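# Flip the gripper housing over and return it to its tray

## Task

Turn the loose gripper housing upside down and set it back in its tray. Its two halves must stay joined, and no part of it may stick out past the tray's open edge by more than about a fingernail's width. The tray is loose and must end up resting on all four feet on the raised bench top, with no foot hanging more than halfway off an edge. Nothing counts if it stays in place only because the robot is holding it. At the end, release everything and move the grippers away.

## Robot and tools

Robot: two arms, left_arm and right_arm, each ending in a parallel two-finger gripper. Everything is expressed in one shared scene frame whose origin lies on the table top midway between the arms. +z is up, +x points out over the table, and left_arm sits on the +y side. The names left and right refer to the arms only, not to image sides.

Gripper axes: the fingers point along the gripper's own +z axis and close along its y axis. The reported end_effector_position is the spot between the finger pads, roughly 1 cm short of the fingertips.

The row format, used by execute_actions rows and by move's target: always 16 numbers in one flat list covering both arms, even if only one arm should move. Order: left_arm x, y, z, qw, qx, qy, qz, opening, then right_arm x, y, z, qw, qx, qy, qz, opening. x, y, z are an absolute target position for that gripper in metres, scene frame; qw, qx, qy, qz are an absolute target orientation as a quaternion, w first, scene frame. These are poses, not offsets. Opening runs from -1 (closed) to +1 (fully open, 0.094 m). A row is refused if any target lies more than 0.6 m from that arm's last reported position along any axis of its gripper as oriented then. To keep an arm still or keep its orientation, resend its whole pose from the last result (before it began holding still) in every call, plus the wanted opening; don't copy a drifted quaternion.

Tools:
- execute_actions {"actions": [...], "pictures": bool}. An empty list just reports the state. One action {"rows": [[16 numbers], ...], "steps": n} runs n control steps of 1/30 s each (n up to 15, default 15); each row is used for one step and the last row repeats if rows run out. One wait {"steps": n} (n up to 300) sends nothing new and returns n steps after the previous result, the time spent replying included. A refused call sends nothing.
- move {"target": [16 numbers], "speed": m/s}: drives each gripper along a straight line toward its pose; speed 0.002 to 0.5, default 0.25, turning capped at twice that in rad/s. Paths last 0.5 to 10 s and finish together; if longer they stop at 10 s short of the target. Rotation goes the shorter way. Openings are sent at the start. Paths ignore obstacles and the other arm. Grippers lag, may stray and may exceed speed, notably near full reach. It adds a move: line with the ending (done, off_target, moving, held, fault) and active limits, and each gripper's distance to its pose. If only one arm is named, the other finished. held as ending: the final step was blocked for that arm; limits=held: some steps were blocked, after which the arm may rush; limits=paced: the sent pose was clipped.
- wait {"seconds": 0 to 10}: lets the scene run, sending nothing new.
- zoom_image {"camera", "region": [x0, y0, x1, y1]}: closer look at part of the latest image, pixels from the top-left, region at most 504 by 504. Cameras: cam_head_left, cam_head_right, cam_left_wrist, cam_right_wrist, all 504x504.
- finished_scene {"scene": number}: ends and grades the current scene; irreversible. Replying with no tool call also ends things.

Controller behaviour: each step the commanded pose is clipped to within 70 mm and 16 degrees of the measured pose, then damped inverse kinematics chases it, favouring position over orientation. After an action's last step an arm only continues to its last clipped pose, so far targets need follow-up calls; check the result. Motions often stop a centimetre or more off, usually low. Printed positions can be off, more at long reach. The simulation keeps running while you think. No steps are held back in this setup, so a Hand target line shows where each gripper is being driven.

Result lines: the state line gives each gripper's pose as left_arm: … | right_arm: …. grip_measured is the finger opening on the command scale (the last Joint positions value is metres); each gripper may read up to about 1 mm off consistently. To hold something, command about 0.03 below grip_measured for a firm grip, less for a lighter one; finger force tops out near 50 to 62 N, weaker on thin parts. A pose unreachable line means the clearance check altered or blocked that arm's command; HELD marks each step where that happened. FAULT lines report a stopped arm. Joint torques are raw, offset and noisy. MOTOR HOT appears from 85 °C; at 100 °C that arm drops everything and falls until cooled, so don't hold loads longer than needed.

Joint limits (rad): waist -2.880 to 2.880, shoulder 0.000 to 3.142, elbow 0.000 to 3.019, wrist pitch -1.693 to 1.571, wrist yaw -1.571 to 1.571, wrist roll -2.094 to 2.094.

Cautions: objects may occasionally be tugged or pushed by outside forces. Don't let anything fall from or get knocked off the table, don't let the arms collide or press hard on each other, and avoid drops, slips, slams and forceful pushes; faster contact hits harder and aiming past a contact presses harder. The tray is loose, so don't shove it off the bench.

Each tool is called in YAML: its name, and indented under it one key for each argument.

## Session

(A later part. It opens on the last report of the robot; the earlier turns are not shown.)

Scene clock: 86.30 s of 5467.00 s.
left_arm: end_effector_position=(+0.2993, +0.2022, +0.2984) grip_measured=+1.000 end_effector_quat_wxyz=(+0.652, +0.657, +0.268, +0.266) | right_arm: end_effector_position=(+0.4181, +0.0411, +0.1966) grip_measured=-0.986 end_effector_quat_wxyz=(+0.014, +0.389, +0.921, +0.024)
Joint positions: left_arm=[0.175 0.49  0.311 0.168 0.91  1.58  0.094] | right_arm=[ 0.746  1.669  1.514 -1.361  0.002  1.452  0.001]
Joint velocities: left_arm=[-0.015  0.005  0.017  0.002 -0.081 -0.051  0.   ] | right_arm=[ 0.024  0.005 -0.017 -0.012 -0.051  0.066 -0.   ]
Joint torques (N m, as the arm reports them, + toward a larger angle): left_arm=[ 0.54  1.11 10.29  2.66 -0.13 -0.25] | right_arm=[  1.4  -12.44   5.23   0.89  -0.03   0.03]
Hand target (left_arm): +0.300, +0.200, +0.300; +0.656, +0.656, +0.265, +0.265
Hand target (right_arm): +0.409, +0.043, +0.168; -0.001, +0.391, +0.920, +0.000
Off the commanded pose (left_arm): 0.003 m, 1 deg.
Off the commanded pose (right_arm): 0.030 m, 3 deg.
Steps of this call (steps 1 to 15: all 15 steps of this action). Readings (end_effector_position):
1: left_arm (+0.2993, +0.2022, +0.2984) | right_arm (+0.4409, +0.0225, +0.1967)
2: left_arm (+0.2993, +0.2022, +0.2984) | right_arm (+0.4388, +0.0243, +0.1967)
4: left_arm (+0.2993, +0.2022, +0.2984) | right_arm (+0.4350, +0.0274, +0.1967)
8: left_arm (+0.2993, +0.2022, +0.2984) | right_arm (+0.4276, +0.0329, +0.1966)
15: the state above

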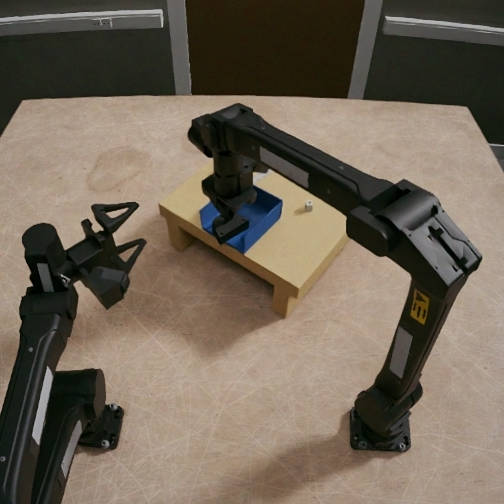

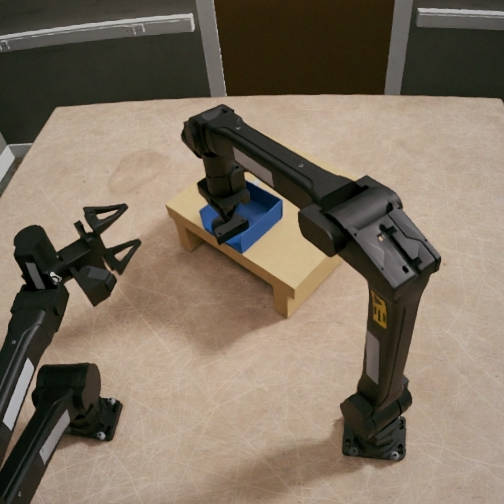

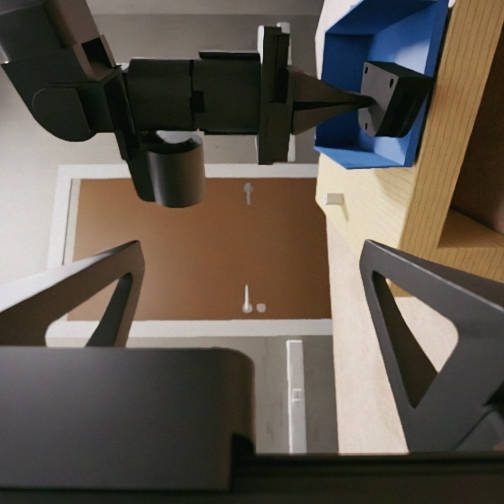

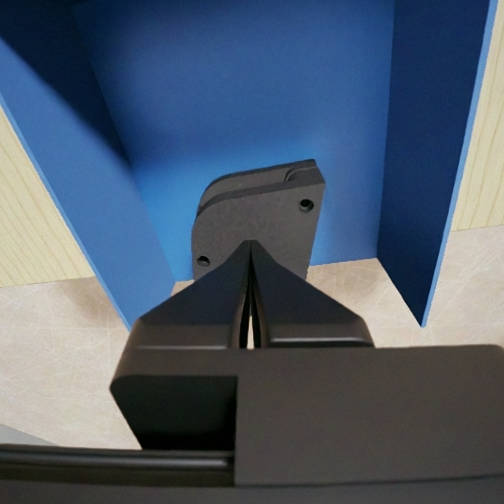

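zoom_image:
  camera: "cam_head_left"
  region: [185, 175, 290, 265]

zoom_image:
  camera: "cam_left_wrist"
  region: [310, 0, 490, 180]

Region (185, 175, 290, 265) of cam_head_left's 504x504 image, scaled by 4.800, with more detail than that image has; it fills the top 432 rows of this view, and the rest is white.

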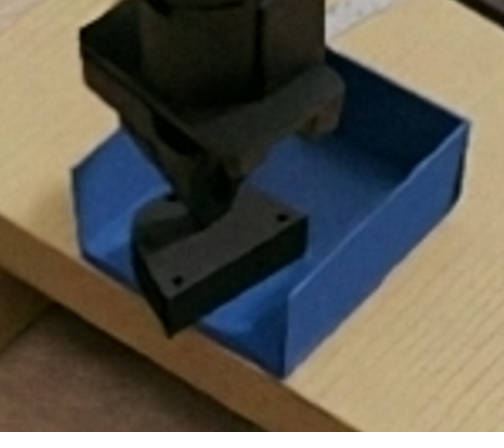

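Region (310, 0, 490, 180) of cam_left_wrist's 504x504 image, scaled by 2.800, with more detail than that image has.

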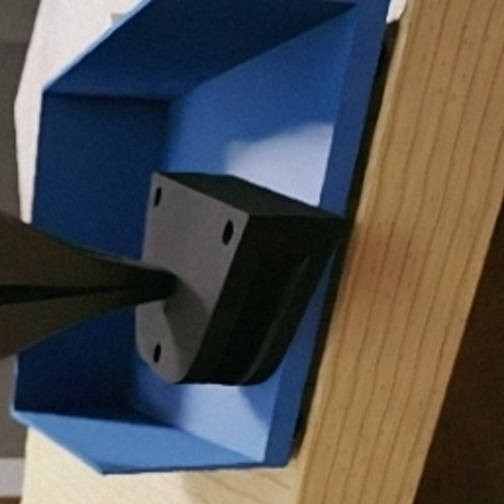

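execute_actions:
  actions:
    - {"rows":[ [0.3,0.2,0.3,0.656,0.656,0.265,0.265,0.3,0.407,0.0435,0.168,0,0.391,0.921,0,-1], [0.3,0.2,0.3,0.656,0.656,0.265,0.265,0.3,0.405,0.0445,0.168,0,0.391,0.921,0,-1], [0.3,0.2,0.3,0.656,0.656,0.265,0.265,0.3,0.403,0.0455,0.168,0,0.391,0.921,0,-1], [0.3,0.2,0.3,0.656,0.656,0.265,0.265,0.3,0.401,0.0465,0.168,0,0.391,0.921,0,-1], [0.3,0.2,0.3,0.656,0.656,0.265,0.265,0.3,0.399,0.0475,0.168,0,0.391,0.921,0,-1], [0.3,0.2,0.3,0.656,0.656,0.265,0.265,0.3,0.397,0.0485,0.168,0,0.391,0.921,0,-1], [0.3,0.2,0.3,0.656,0.656,0.265,0.265,0.3,0.395,0.0495,0.168,0,0.391,0.921,0,-1]],"steps":12}
  pictures: false

move:
  target: [0.31,0.11,0.166,0.627,0.627,0.327,0.327,0.3, 0.40,0.0495,0.175,0,0.391,0.921,0,-1]
  speed: 0.15

Scene clock: 97.53 s of 5467.00 s.
left_arm: end_effector_position=(+0.2993, +0.2022, +0.2984) grip_measured=+0.302 end_effector_quat_wxyz=(+0.652, +0.657, +0.268, +0.266) | right_arm: end_effector_position=(+0.4053, +0.0478, +0.1965) grip_measured=-0.986 end_effector_quat_wxyz=(+0.014, +0.391, +0.920, +0.025)
Joint positions: left_arm=[0.175 0.49  0.311 0.168 0.91  1.58  0.061] | right_arm=[ 0.772  1.652  1.493 -1.353  0.002  1.482  0.001]
Joint velocities: left_arm=[-0.015 -0.005  0.012 -0.012 -0.007  0.007 -0.   ] | right_arm=[ 0.044 -0.005 -0.012  0.002 -0.095 -0.007 -0.002]
Joint torques (N m, as the arm reports them, + toward a larger angle): left_arm=[ 0.42  1.21 10.26  2.63 -0.13 -0.25] | right_arm=[  1.54 -12.07   5.28   0.83  -0.01   0.04]
Hand target (left_arm): +0.300, +0.200, +0.300; +0.656, +0.656, +0.265, +0.265
Hand target (right_arm): +0.395, +0.049, +0.168; -0.001, +0.391, +0.920, +0.000
Off the commanded pose (left_arm): 0.003 m, 1 deg.
Off the commanded pose (right_arm): 0.030 m, 3 deg.
Steps of this call (steps 1 to 90: nothing new was sent; then 7.83 s passed at rest; steps 91 to 102: all 12 steps of this action). Readings (end_effector_position):
91: left_arm (+0.2993, +0.2022, +0.2984) | right_arm (+0.4178, +0.0412, +0.1964)
92: left_arm (+0.2993, +0.2022, +0.2984) | right_arm (+0.4177, +0.0413, +0.1965)
94: left_arm (+0.2993, +0.2022, +0.2984) | right_arm (+0.4169, +0.0414, +0.1964)
98: left_arm (+0.2993, +0.2022, +0.2984) | right_arm (+0.4107, +0.0439, +0.1965)
102: the state above

Scene clock: 99.43 s of 5467.00 s.
left_arm: end_effector_position=(+0.3142, +0.1075, +0.1598) grip_measured=+0.302 end_effector_quat_wxyz=(+0.623, +0.630, +0.330, +0.325) | right_arm: end_effector_position=(+0.4044, +0.0483, +0.1974) grip_measured=-0.986 end_effector_quat_wxyz=(+0.015, +0.392, +0.920, +0.026)
Joint positions: left_arm=[-0.491  1.223  0.085  1.126  0.057  1.569  0.061] | right_arm=[ 0.773  1.65   1.493 -1.355  0.002  1.485  0.001]
Joint velocities: left_arm=[-0.005 -0.005 -0.007  0.007  0.022 -0.007 -0.001] | right_arm=[-0.015  0.005 -0.002 -0.012 -0.037 -0.037 -0.001]
Joint torques (N m, as the arm reports them, + toward a larger angle): left_arm=[ 0.91 -3.37  5.62  2.9  -0.16 -0.26] | right_arm=[  0.86 -11.49   7.12   0.14   0.01  -0.01]
Hand target (left_arm): +0.313, +0.107, +0.164; +0.630, +0.624, +0.330, +0.324
Hand target (right_arm): +0.400, +0.049, +0.175; -0.000, +0.391, +0.920, +0.000
Off the commanded pose (left_arm): 0.008 m, 1 deg.
Off the commanded pose (right_arm): 0.023 m, 3 deg.
move: off_target (right_arm)

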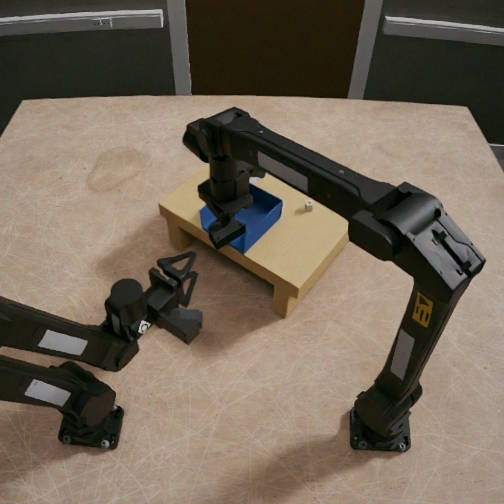

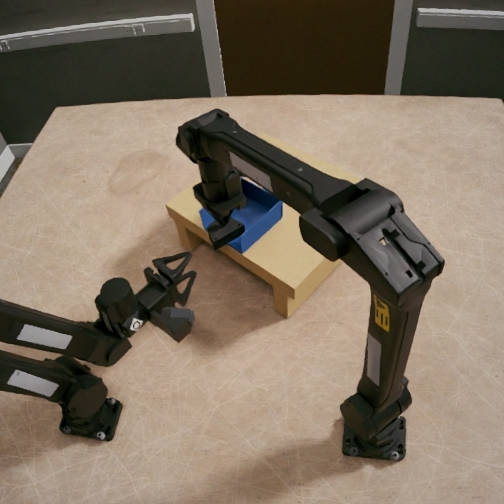

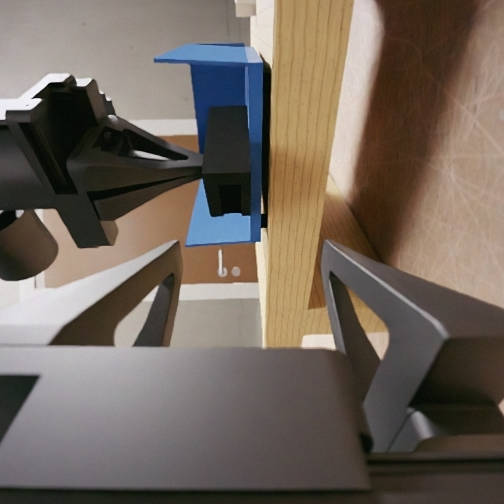

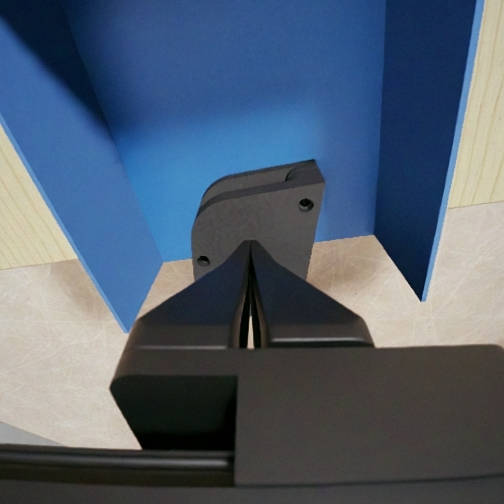

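move:
  target: [0.352,0.081,0.178,0.627,0.627,0.327,0.327,0.1, 0.40,0.0495,0.175,0,0.391,0.921,0,-1]
  speed: 0.06

Scene clock: 103.13 s of 5467.00 s.
left_arm: end_effector_position=(+0.3450, +0.0894, +0.1728) grip_measured=+0.102 end_effector_quat_wxyz=(+0.624, +0.628, +0.331, +0.327) | right_arm: end_effector_position=(+0.4043, +0.0482, +0.1974) grip_measured=-0.986 end_effector_quat_wxyz=(+0.014, +0.392, +0.920, +0.025)
Joint positions: left_arm=[-0.491  1.269  0.185  1.077  0.05   1.569  0.052] | right_arm=[ 0.773  1.65   1.493 -1.355  0.002  1.485  0.001]
Joint velocities: left_arm=[ 0.005 -0.015 -0.002 -0.017  0.051  0.007  0.   ] | right_arm=[-0.015  0.005 -0.012 -0.002  0.007  0.037 -0.   ]
Joint torques (N m, as the arm reports them, + toward a larger angle): left_arm=[ 0.41 -4.15  8.49  1.79 -0.16 -0.14] | right_arm=[  0.92 -11.48   7.1    0.18   0.01  -0.01]
Hand target (left_arm): +0.352, +0.081, +0.178; +0.627, +0.627, +0.327, +0.327
Hand target (right_arm): +0.400, +0.049, +0.175; -0.000, +0.391, +0.920, +0.000
Off the commanded pose (left_arm): 0.012 m, 1 deg.
Off the commanded pose (right_arm): 0.023 m, 3 deg.
move: off_target (left_arm, right_arm)

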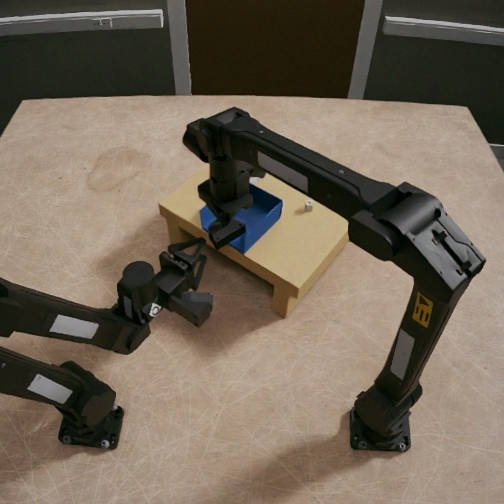

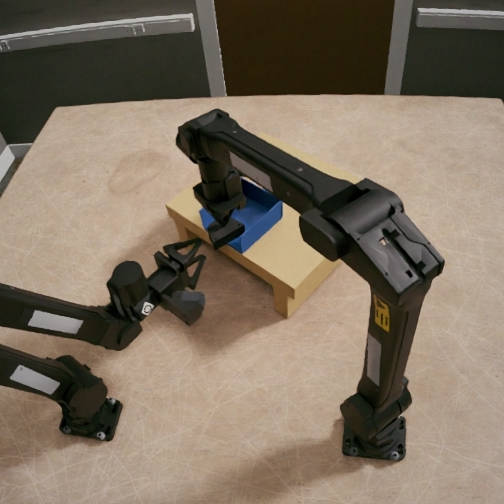

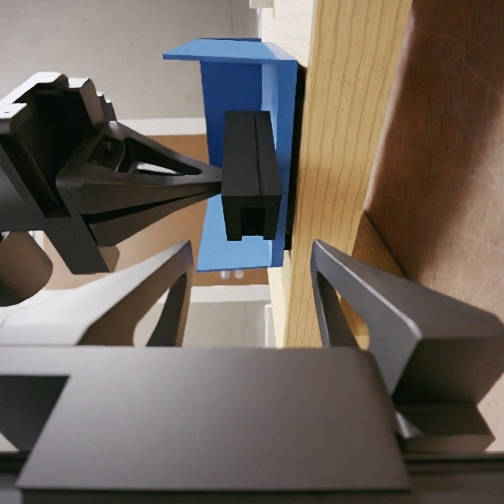

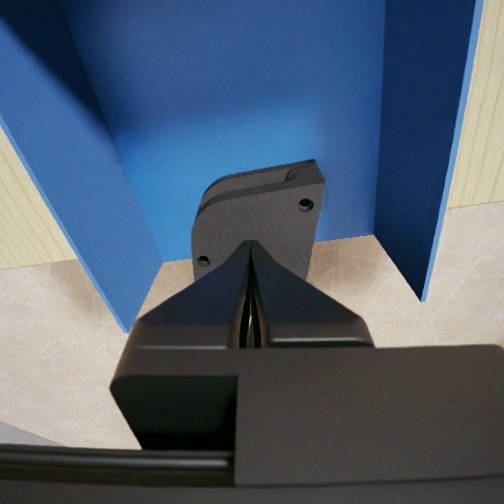

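move:
  target: [0.385,0.057,0.179,0.627,0.627,0.327,0.327,0.0, 0.40,0.0495,0.175,0,0.391,0.921,0,-1]
  speed: 0.04

zoom_image:
  camera: "cam_head_left"
  region: [175, 185, 280, 285]

Scene clock: 109.23 s of 5467.00 s.
left_arm: end_effector_position=(+0.3780, +0.0659, +0.1711) grip_measured=+0.002 end_effector_quat_wxyz=(+0.621, +0.631, +0.333, +0.325) | right_arm: end_effector_position=(+0.4042, +0.0482, +0.1974) grip_measured=-0.986 end_effector_quat_wxyz=(+0.014, +0.392, +0.920, +0.025)
Joint positions: left_arm=[-0.501  1.384  0.289  1.077  0.041  1.569  0.047] | right_arm=[ 0.773  1.65   1.493 -1.356  0.002  1.485  0.001]
Joint velocities: left_arm=[-0.005 -0.015 -0.007 -0.022 -0.022 -0.022  0.   ] | right_arm=[-0.005  0.005 -0.007  0.002  0.037  0.007 -0.001]
Joint torques (N m, as the arm reports them, + toward a larger angle): left_arm=[ 0.36 -5.95  8.43  2.2  -0.16 -0.14] | right_arm=[  0.82 -11.48   7.1    0.17   0.02  -0.01]
Hand target (left_arm): +0.385, +0.057, +0.179; +0.627, +0.627, +0.327, +0.327
Hand target (right_arm): +0.400, +0.049, +0.175; -0.000, +0.391, +0.920, +0.000
Off the commanded pose (left_arm): 0.014 m, 1 deg.
Off the commanded pose (right_arm): 0.023 m, 3 deg.
After step 90, 1.50 s passed at rest.
move: off_target (left_arm, right_arm)

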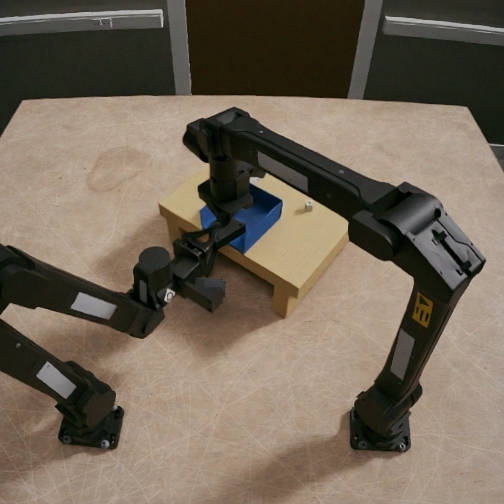

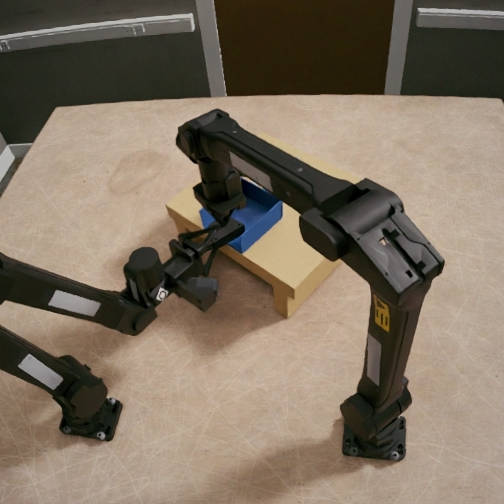

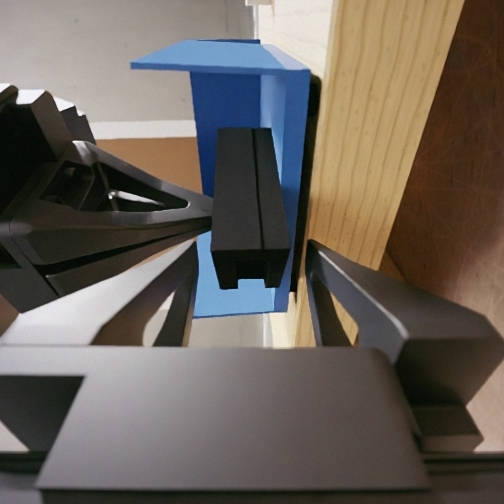

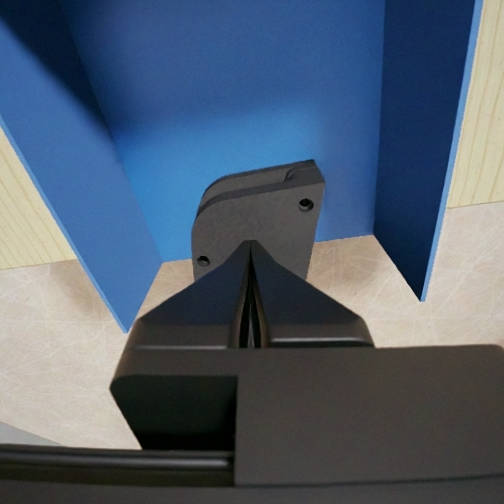

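Region (175, 185, 280, 285) of cam_head_left's 504x504 image, scaled by 4.800, with more detail than that image has; it fills the top 480 rows of this view, and the rest is white.

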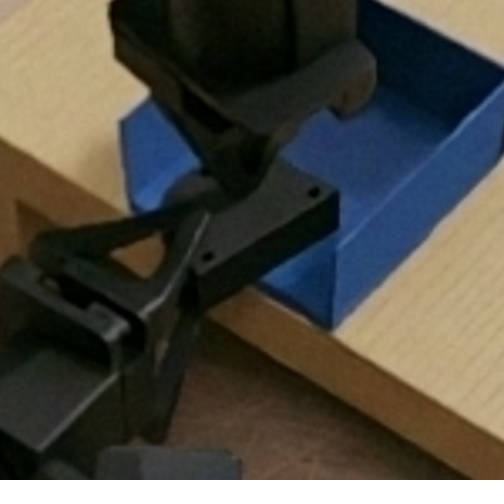

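execute_actions:
  actions:
    - {"rows":[ [0.387,0.0555,0.180,0.627,0.627,0.327,0.327,-0.1,0.40,0.0495,0.175,0,0.391,0.921,0,-1], [0.388,0.054,0.180,0.627,0.627,0.327,0.327,-0.15,0.40,0.0495,0.175,0,0.391,0.921,0,-1], [0.389,0.053,0.181,0.627,0.627,0.327,0.327,-0.2,0.40,0.0495,0.175,0,0.391,0.921,0,-1], [0.389,0.053,0.181,0.627,0.627,0.327,0.327,-0.25,0.40,0.0495,0.175,0,0.391,0.921,0,-1], [0.389,0.053,0.181,0.627,0.627,0.327,0.327,-0.25,0.40,0.0495,0.175,0,0.391,0.921,0,-1], [0.389,0.053,0.181,0.627,0.627,0.327,0.327,-0.28,0.40,0.0495,0.175,0,0.391,0.921,0,-1], [0.389,0.053,0.181,0.627,0.627,0.327,0.327,-0.31,0.40,0.0495,0.175,0,0.391,0.921,0,-1], [0.389,0.053,0.181,0.627,0.627,0.327,0.327,-0.34,0.40,0.0495,0.175,0,0.391,0.921,0,-1], [0.389,0.053,0.181,0.627,0.627,0.327,0.327,-0.37,0.40,0.0495,0.175,0,0.391,0.921,0,-1], [0.389,0.053,0.181,0.627,0.627,0.327,0.327,-0.40,0.40,0.0495,0.175,0,0.391,0.921,0,-1], [0.389,0.053,0.181,0.627,0.627,0.327,0.327,-0.43,0.40,0.0495,0.175,0,0.391,0.921,0,-1], [0.389,0.053,0.181,0.627,0.627,0.327,0.327,-0.46,0.40,0.0495,0.175,0,0.391,0.921,0,-1], [0.389,0.053,0.181,0.627,0.627,0.327,0.327,-0.49,0.40,0.0495,0.175,0,0.391,0.921,0,-1], [0.389,0.053,0.181,0.627,0.627,0.327,0.327,-0.52,0.40,0.0495,0.175,0,0.391,0.921,0,-1], [0.389,0.053,0.181,0.627,0.627,0.327,0.327,-0.55,0.40,0.0495,0.175,0,0.391,0.921,0,-1]]}
  pictures: false

execute_actions:
  actions:
    - {"steps":10}

Scene clock: 114.43 s of 5467.00 s.
left_arm: end_effector_position=(+0.3814, +0.0618, +0.1726) grip_measured=-0.455 end_effector_quat_wxyz=(+0.621, +0.631, +0.332, +0.325) | right_arm: end_effector_position=(+0.4042, +0.0481, +0.1972) grip_measured=-0.986 end_effector_quat_wxyz=(+0.014, +0.392, +0.920, +0.025)
Joint positions: left_arm=[-0.507  1.39   0.303  1.07   0.036  1.569  0.026] | right_arm=[ 0.773  1.65   1.493 -1.356  0.002  1.485  0.001]
Joint velocities: left_arm=[-0.015  0.005 -0.017 -0.012 -0.051 -0.037  0.001] | right_arm=[-0.005  0.005  0.002  0.012 -0.007  0.007 -0.   ]
Joint torques (N m, as the arm reports them, + toward a larger angle): left_arm=[ 0.81 -6.68  8.62  2.01 -0.13 -0.14] | right_arm=[  0.9  -11.22   7.13   0.21   0.    -0.01]
Hand target (left_arm): +0.388, +0.053, +0.181; +0.627, +0.627, +0.327, +0.327
Hand target (right_arm): +0.400, +0.049, +0.175; -0.000, +0.391, +0.920, +0.000
Off the commanded pose (left_arm): 0.014 m, 1 deg.
Off the commanded pose (right_arm): 0.023 m, 3 deg.
Steps of this call (steps 1 to 90: nothing new was sent; then 1.70 s passed at rest; steps 91 to 105: all 15 steps of this action). Readings (end_effector_position):
91: left_arm (+0.3780, +0.0658, +0.1713) | right_arm (+0.4042, +0.0482, +0.1974)
92: left_arm (+0.3785, +0.0657, +0.1718) | right_arm (+0.4042, +0.0482, +0.1974)
94: left_arm (+0.3797, +0.0641, +0.1732) | right_arm (+0.4042, +0.0482, +0.1974)
98: left_arm (+0.3809, +0.0621, +0.1740) | right_arm (+0.4042, +0.0482, +0.1974)
105: the state above

Scene clock: 114.77 s of 5467.00 s.
left_arm: end_effector_position=(+0.3814, +0.0618, +0.1726) grip_measured=-0.455 end_effector_quat_wxyz=(+0.621, +0.631, +0.332, +0.325) | right_arm: end_effector_position=(+0.4042, +0.0481, +0.1972) grip_measured=-0.986 end_effector_quat_wxyz=(+0.014, +0.392, +0.920, +0.025)
Joint positions: left_arm=[-0.507  1.39   0.303  1.07   0.036  1.569  0.026] | right_arm=[ 0.773  1.65   1.493 -1.356  0.002  1.485  0.001]
Joint velocities: left_arm=[-0.005 -0.005 -0.032 -0.007  0.051 -0.037 -0.   ] | right_arm=[-0.005 -0.024 -0.007 -0.007  0.022 -0.11   0.   ]
Joint torques (N m, as the arm reports them, + toward a larger angle): left_arm=[ 0.39 -6.3   8.58  2.02 -0.14 -0.13] | right_arm=[  0.91 -11.48   7.1    0.2    0.01  -0.01]
Hand target (left_arm): +0.388, +0.053, +0.181; +0.627, +0.627, +0.327, +0.327
Hand target (right_arm): +0.400, +0.049, +0.175; -0.000, +0.391, +0.920, +0.000
Off the commanded pose (left_arm): 0.014 m, 1 deg.
Off the commanded pose (right_arm): 0.023 m, 3 deg.
Steps of this call (steps 1 to 10: nothing new was sent). Readings (end_effector_position):
1: left_arm (+0.3814, +0.0618, +0.1726) | right_arm (+0.4042, +0.0481, +0.1972)
2: left_arm (+0.3814, +0.0618, +0.1726) | right_arm (+0.4042, +0.0481, +0.1972)
4: left_arm (+0.3814, +0.0618, +0.1726) | right_arm (+0.4042, +0.0481, +0.1972)
8: left_arm (+0.3814, +0.0618, +0.1726) | right_arm (+0.4042, +0.0481, +0.1972)
10: the state above

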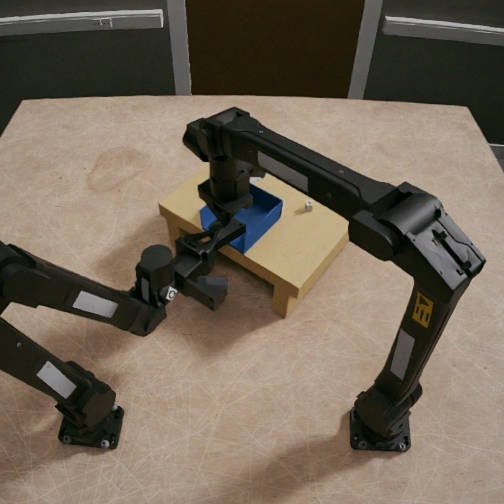

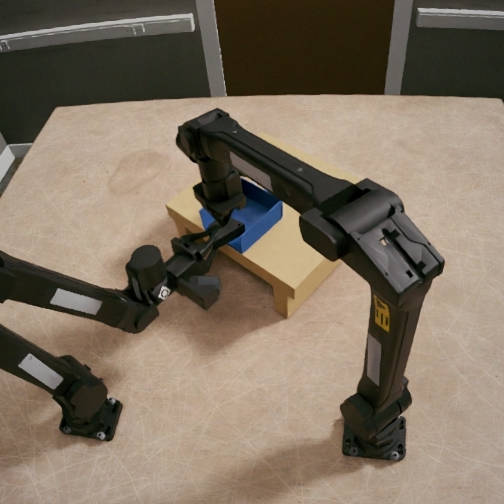

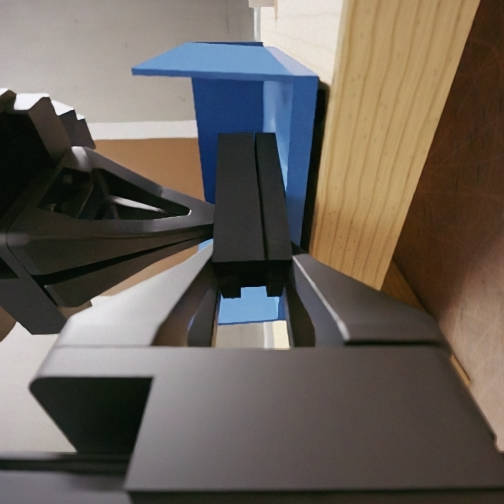

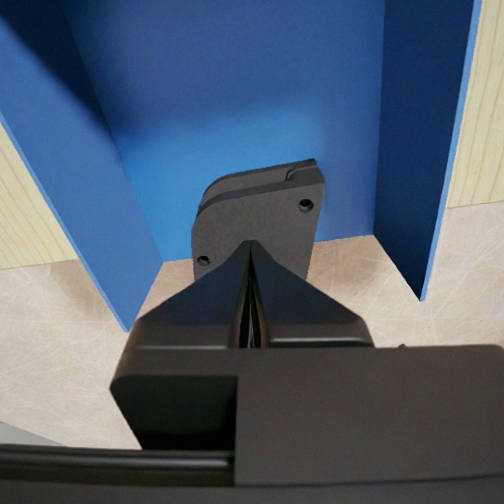

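move:
  target: [0.3814,0.0618,0.1726,0.627,0.627,0.327,0.327,-0.5, 0.425,0.03,0.25,0,0.391,0.921,0,-1]
  speed: 0.12

move:
  target: [0.375,0.066,0.24,0.627,0.627,0.327,0.327,-0.5, 0.49,-0.03,0.29,0,0.391,0.921,0,-1]
  speed: 0.1

move:
  target: [0.375,0.066,0.24,0.675,0.213,0.675,-0.213,-0.5, 0.49,-0.03,0.29,0,0.391,0.921,0,-1]
  speed: 0.4

move:
  target: [0.375,0.066,0.24,0.327,-0.327,0.627,-0.627,-0.5, 0.49,-0.03,0.29,0,0.391,0.921,0,-1]
  speed: 0.4

Scene clock: 120.33 s of 5467.00 s.
left_arm: end_effector_position=(+0.3811, +0.0606, +0.1746) grip_measured=-0.455 end_effector_quat_wxyz=(+0.626, +0.628, +0.328, +0.326) | right_arm: end_effector_position=(+0.4149, +0.0236, +0.2425) grip_measured=-0.986 end_effector_quat_wxyz=(-0.002, +0.394, +0.919, -0.006)
Joint positions: left_arm=[-0.507  1.399  0.303  1.093  0.042  1.569  0.026] | right_arm=[ 0.722  1.667  1.634 -1.551  0.002  1.44   0.001]
Joint velocities: left_arm=[-0.005 -0.015  0.002 -0.007 -0.051  0.037  0.001] | right_arm=[-0.015  0.005 -0.002  0.002  0.007 -0.022 -0.   ]
Joint torques (N m, as the arm reports them, + toward a larger angle): left_arm=[ 1.56 -5.93  5.72  3.02  0.07 -0.13] | right_arm=[  0.   -13.25  10.73   0.14   0.06  -0.15]
Hand target (left_arm): +0.381, +0.062, +0.173; +0.627, +0.627, +0.327, +0.327
Hand target (right_arm): +0.424, +0.029, +0.250; +0.001, +0.391, +0.920, +0.000
Off the commanded pose (left_arm): 0.002 m, 0 deg.
Off the commanded pose (right_arm): 0.014 m, 1 deg.
After step 90, 1.43 s passed at rest.
move: off_target (right_arm)

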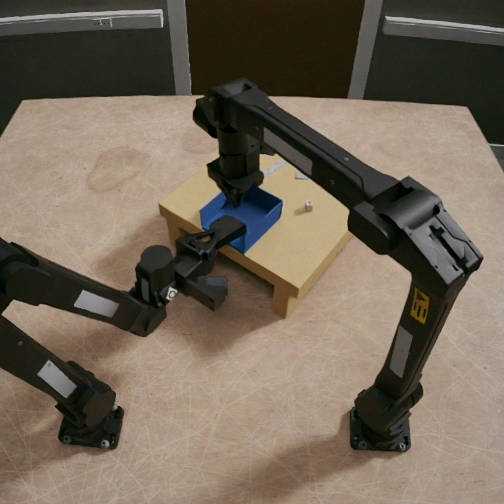

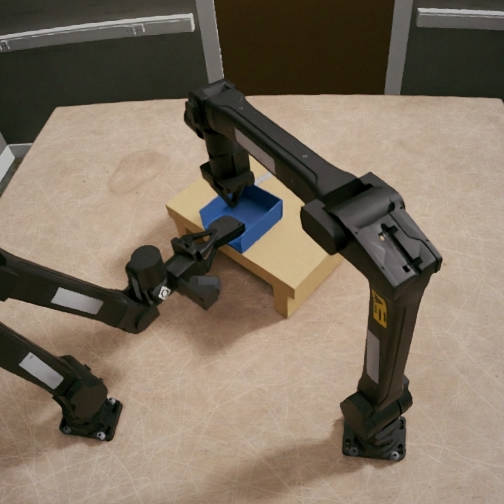

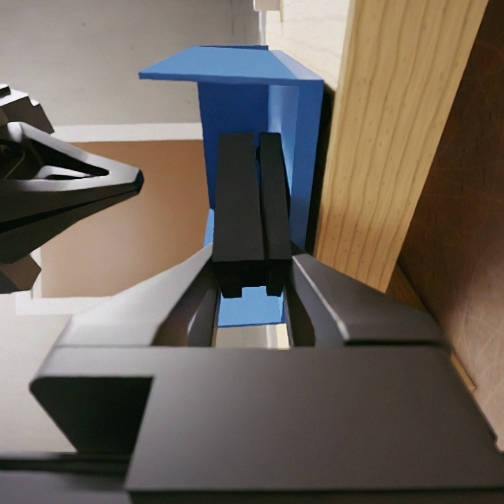

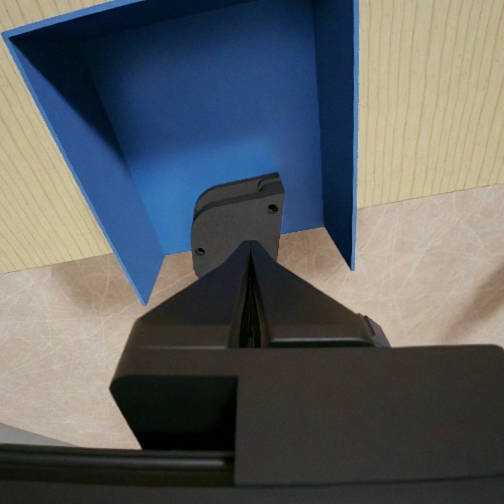

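Scene clock: 121.73 s of 5467.00 s.
left_arm: end_effector_position=(+0.3636, +0.0717, +0.2203) grip_measured=-0.455 end_effector_quat_wxyz=(+0.616, +0.638, +0.334, +0.319) | right_arm: end_effector_position=(+0.4788, -0.0361, +0.2827) grip_measured=-0.986 end_effector_quat_wxyz=(-0.003, +0.396, +0.918, -0.005)
Joint positions: left_arm=[-0.507  1.086  0.31   0.739  0.042  1.569  0.026] | right_arm=[ 0.559  1.735  1.828 -1.675  0.002  1.281  0.001]
Joint velocities: left_arm=[-0.015  0.005  0.022 -0.007  0.007 -0.007 -0.001] | right_arm=[ 0.005 -0.005 -0.012 -0.017  0.007 -0.007 -0.   ]
Joint torques (N m, as the arm reports them, + toward a larger angle): left_arm=[ 1.57 -5.16 11.59  1.94  0.05 -0.14] | right_arm=[  0.28 -14.45  11.28   0.15   0.2   -0.18]
Hand target (left_arm): +0.373, +0.067, +0.242; +0.627, +0.627, +0.327, +0.327
Hand target (right_arm): +0.489, -0.032, +0.290; +0.004, +0.391, +0.920, +0.001
Off the commanded pose (left_arm): 0.024 m, 2 deg.
Off the commanded pose (right_arm): 0.015 m, 1 deg.
joint sent to its limit (right arm) — the command would take joint 4 (wrist pitch) past its lower limit, so that joint was sent only as far as its limit.
move: off_target (left_arm, right_arm)

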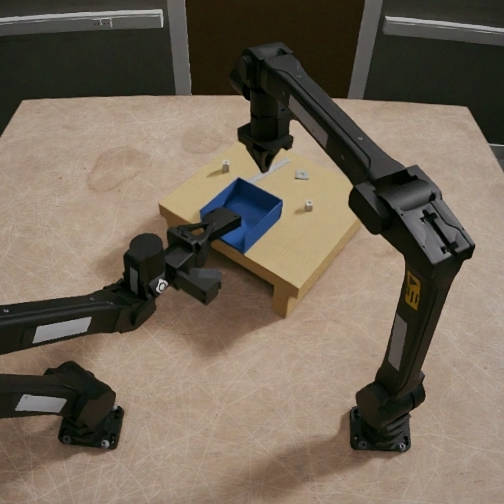

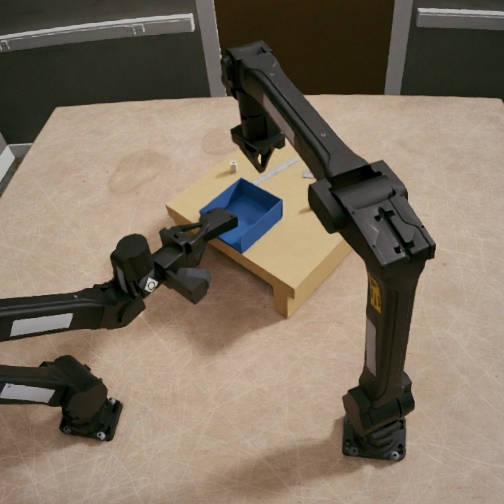

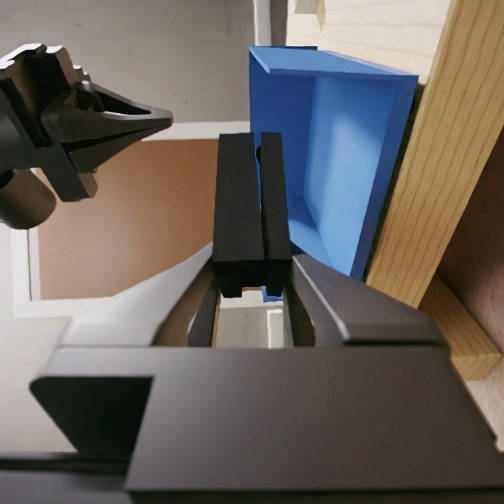

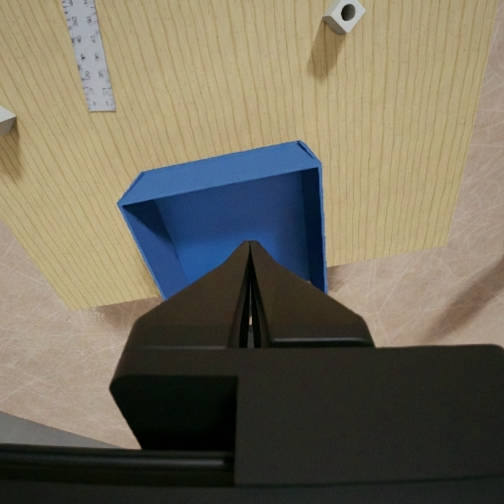

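Scene clock: 124.37 s of 5467.00 s.
left_arm: end_effector_position=(+0.3628, +0.0706, +0.2203) grip_measured=-0.455 end_effector_quat_wxyz=(+0.662, +0.223, +0.685, -0.208) | right_arm: end_effector_position=(+0.4790, -0.0360, +0.2819) grip_measured=-0.986 end_effector_quat_wxyz=(-0.003, +0.395, +0.919, -0.006)
Joint positions: left_arm=[-0.506  1.086  0.31   0.739  0.052  0.013  0.026] | right_arm=[ 0.559  1.736  1.828 -1.675  0.002  1.279  0.001]
Joint velocities: left_arm=[-0.015 -0.015 -0.002 -0.007 -0.007 -0.051  0.001] | right_arm=[-0.005  0.005 -0.002 -0.002 -0.007 -0.066  0.   ]
Joint torques (N m, as the arm reports them, + toward a larger angle): left_arm=[ 1.71 -4.44 11.53  2.28 -0.17 -0.12] | right_arm=[  0.34 -14.33  11.46   0.12   0.03  -0.16]
Hand target (left_arm): +0.374, +0.067, +0.240; +0.674, +0.213, +0.674, -0.213
Hand target (right_arm): +0.489, -0.030, +0.290; +0.002, +0.391, +0.920, +0.002
Off the commanded pose (left_arm): 0.024 m, 2 deg.
Off the commanded pose (right_arm): 0.015 m, 1 deg.
joint sent to its limit (right arm) — the command would take joint 4 (wrist pitch) past its lower limit, so that joint was sent only as far as its limit.
move: off_target (left_arm, right_arm)

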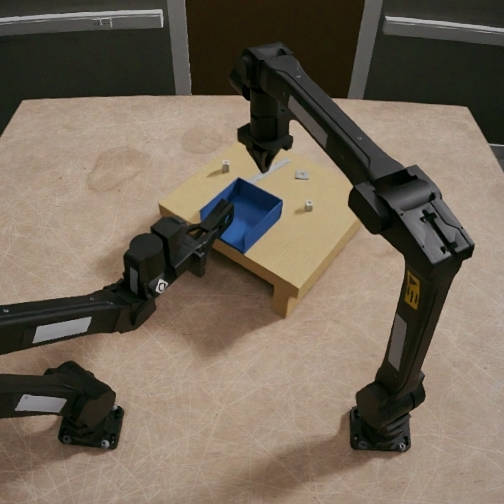

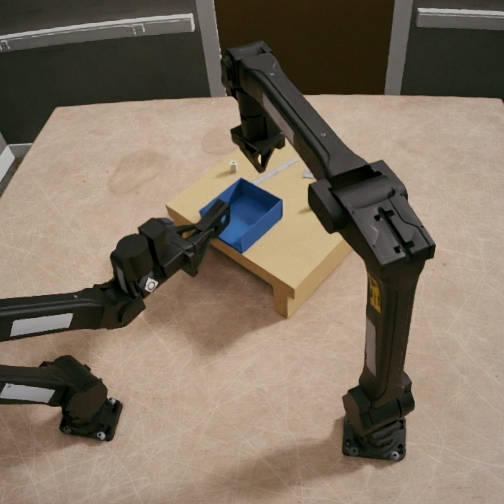

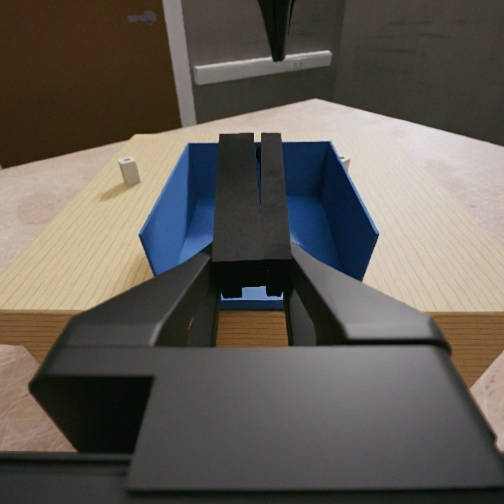

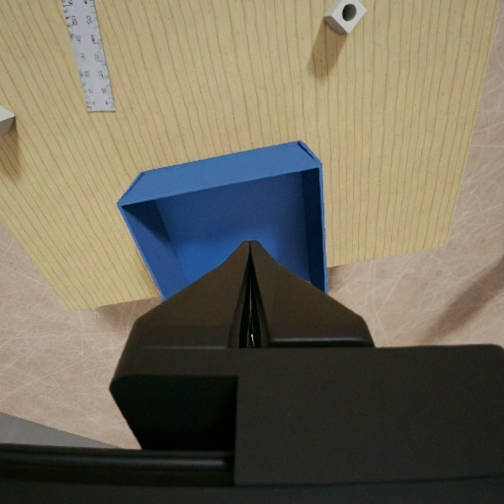

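Scene clock: 127.03 s of 5467.00 s.
left_arm: end_effector_position=(+0.3631, +0.0711, +0.2203) grip_measured=-0.455 end_effector_quat_wxyz=(+0.322, -0.327, +0.642, -0.615) | right_arm: end_effector_position=(+0.4790, -0.0360, +0.2819) grip_measured=-0.986 end_effector_quat_wxyz=(-0.003, +0.395, +0.919, -0.006)
Joint positions: left_arm=[-0.506  1.086  0.31   0.739  0.049 -1.559  0.026] | right_arm=[ 0.559  1.736  1.828 -1.675  0.002  1.279  0.001]
Joint velocities: left_arm=[-0.005 -0.005  0.002  0.002  0.022 -0.022  0.   ] | right_arm=[-0.005 -0.015 -0.017  0.002 -0.051  0.022 -0.001]
Joint torques (N m, as the arm reports them, + toward a larger angle): left_arm=[ 1.41 -4.39 11.56  2.27 -0.18 -0.04] | right_arm=[  0.34 -14.46  11.47   0.13   0.03  -0.17]
Hand target (left_arm): +0.374, +0.067, +0.240; +0.327, -0.327, +0.627, -0.627
Hand target (right_arm): +0.489, -0.030, +0.290; +0.002, +0.391, +0.920, +0.002
Off the commanded pose (left_arm): 0.024 m, 2 deg.
Off the commanded pose (right_arm): 0.015 m, 1 deg.
joint sent to its limit (right arm) — the command would take joint 4 (wrist pitch) past its lower limit, so that joint was sent only as far as its limit.
move: off_target (left_arm, right_arm)

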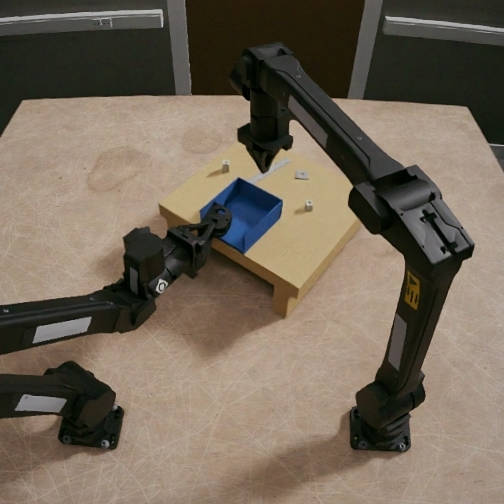

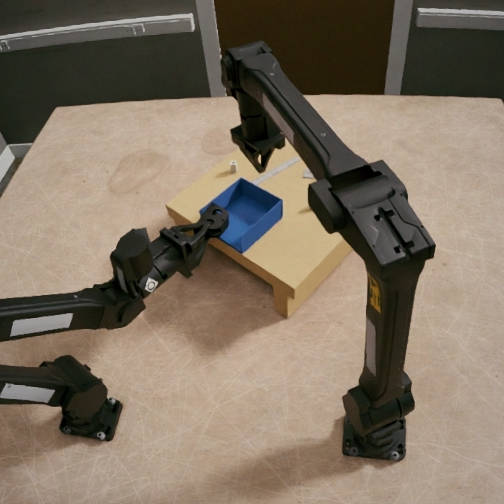

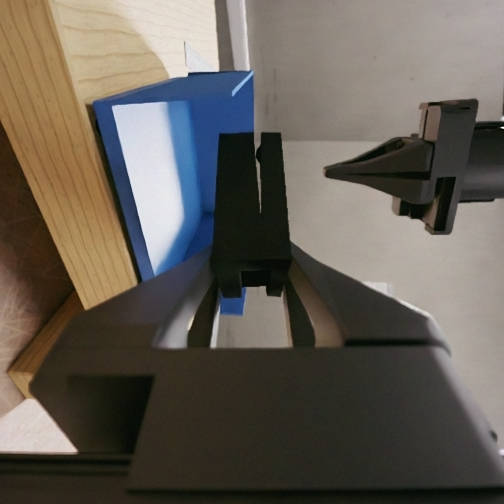

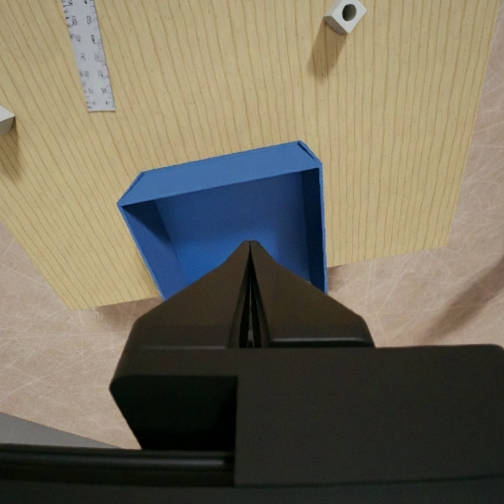

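move:
  target: [0.382,0.060,0.178,0.327,-0.327,0.627,-0.627,-0.5, 0.45,0.01,0.25,0,0.391,0.921,0,-1]
  speed: 0.05

Scene clock: 131.17 s of 5467.00 s.
left_arm: end_effector_position=(+0.3807, +0.0609, +0.1755) grip_measured=-0.455 end_effector_quat_wxyz=(+0.328, -0.325, +0.632, -0.623) | right_arm: end_effector_position=(+0.4524, +0.0086, +0.2458) grip_measured=-0.986 end_effector_quat_wxyz=(-0.005, +0.387, +0.922, -0.008)
Joint positions: left_arm=[-0.506  1.385  0.303  1.072  0.044 -1.561  0.026] | right_arm=[ 0.657  1.732  1.727 -1.584  0.001  1.36   0.001]
Joint velocities: left_arm=[-0.015  0.005 -0.002  0.012 -0.007  0.007 -0.   ] | right_arm=[-0.005 -0.015  0.017  0.012  0.022  0.022 -0.001]
Joint torques (N m, as the arm reports them, + toward a larger angle): left_arm=[ 1.18 -6.09  6.58  2.99 -0.16 -0.06] | right_arm=[  0.71 -17.24   7.24   0.83  -0.04   0.06]
Hand target (left_arm): +0.383, +0.060, +0.176; +0.327, -0.327, +0.627, -0.627
Hand target (right_arm): +0.450, +0.011, +0.250; -0.001, +0.391, +0.921, +0.000
Off the commanded pose (left_arm): 0.003 m, 1 deg.
Off the commanded pose (right_arm): 0.005 m, 1 deg.
move: done

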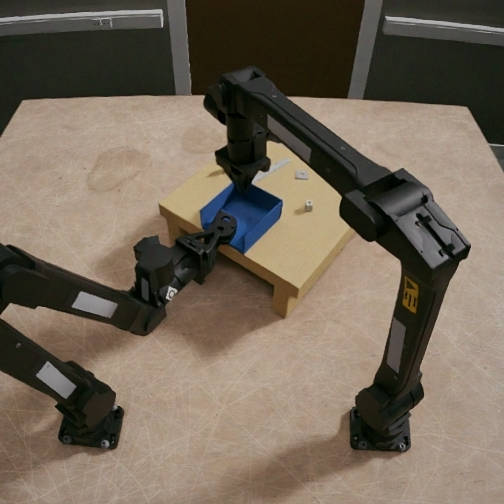

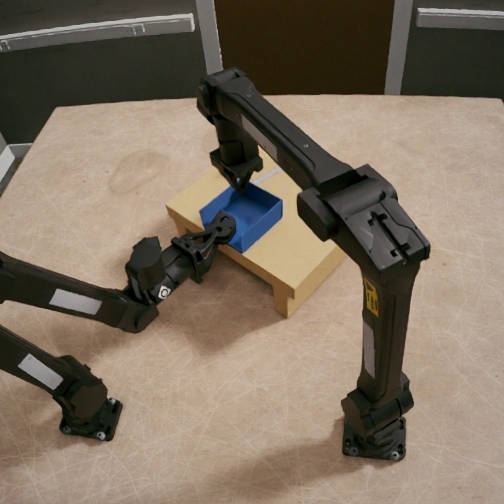

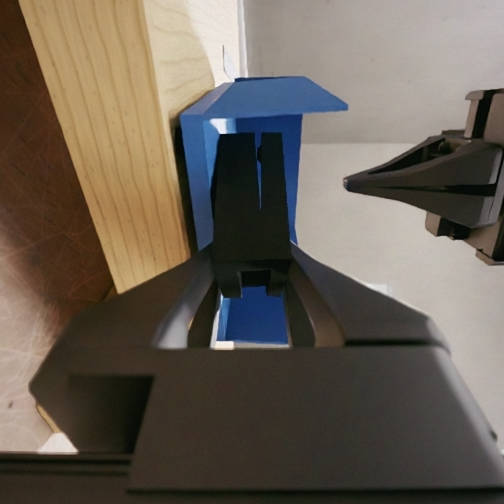

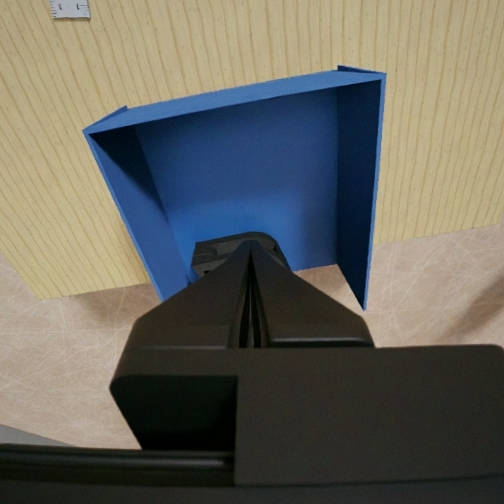

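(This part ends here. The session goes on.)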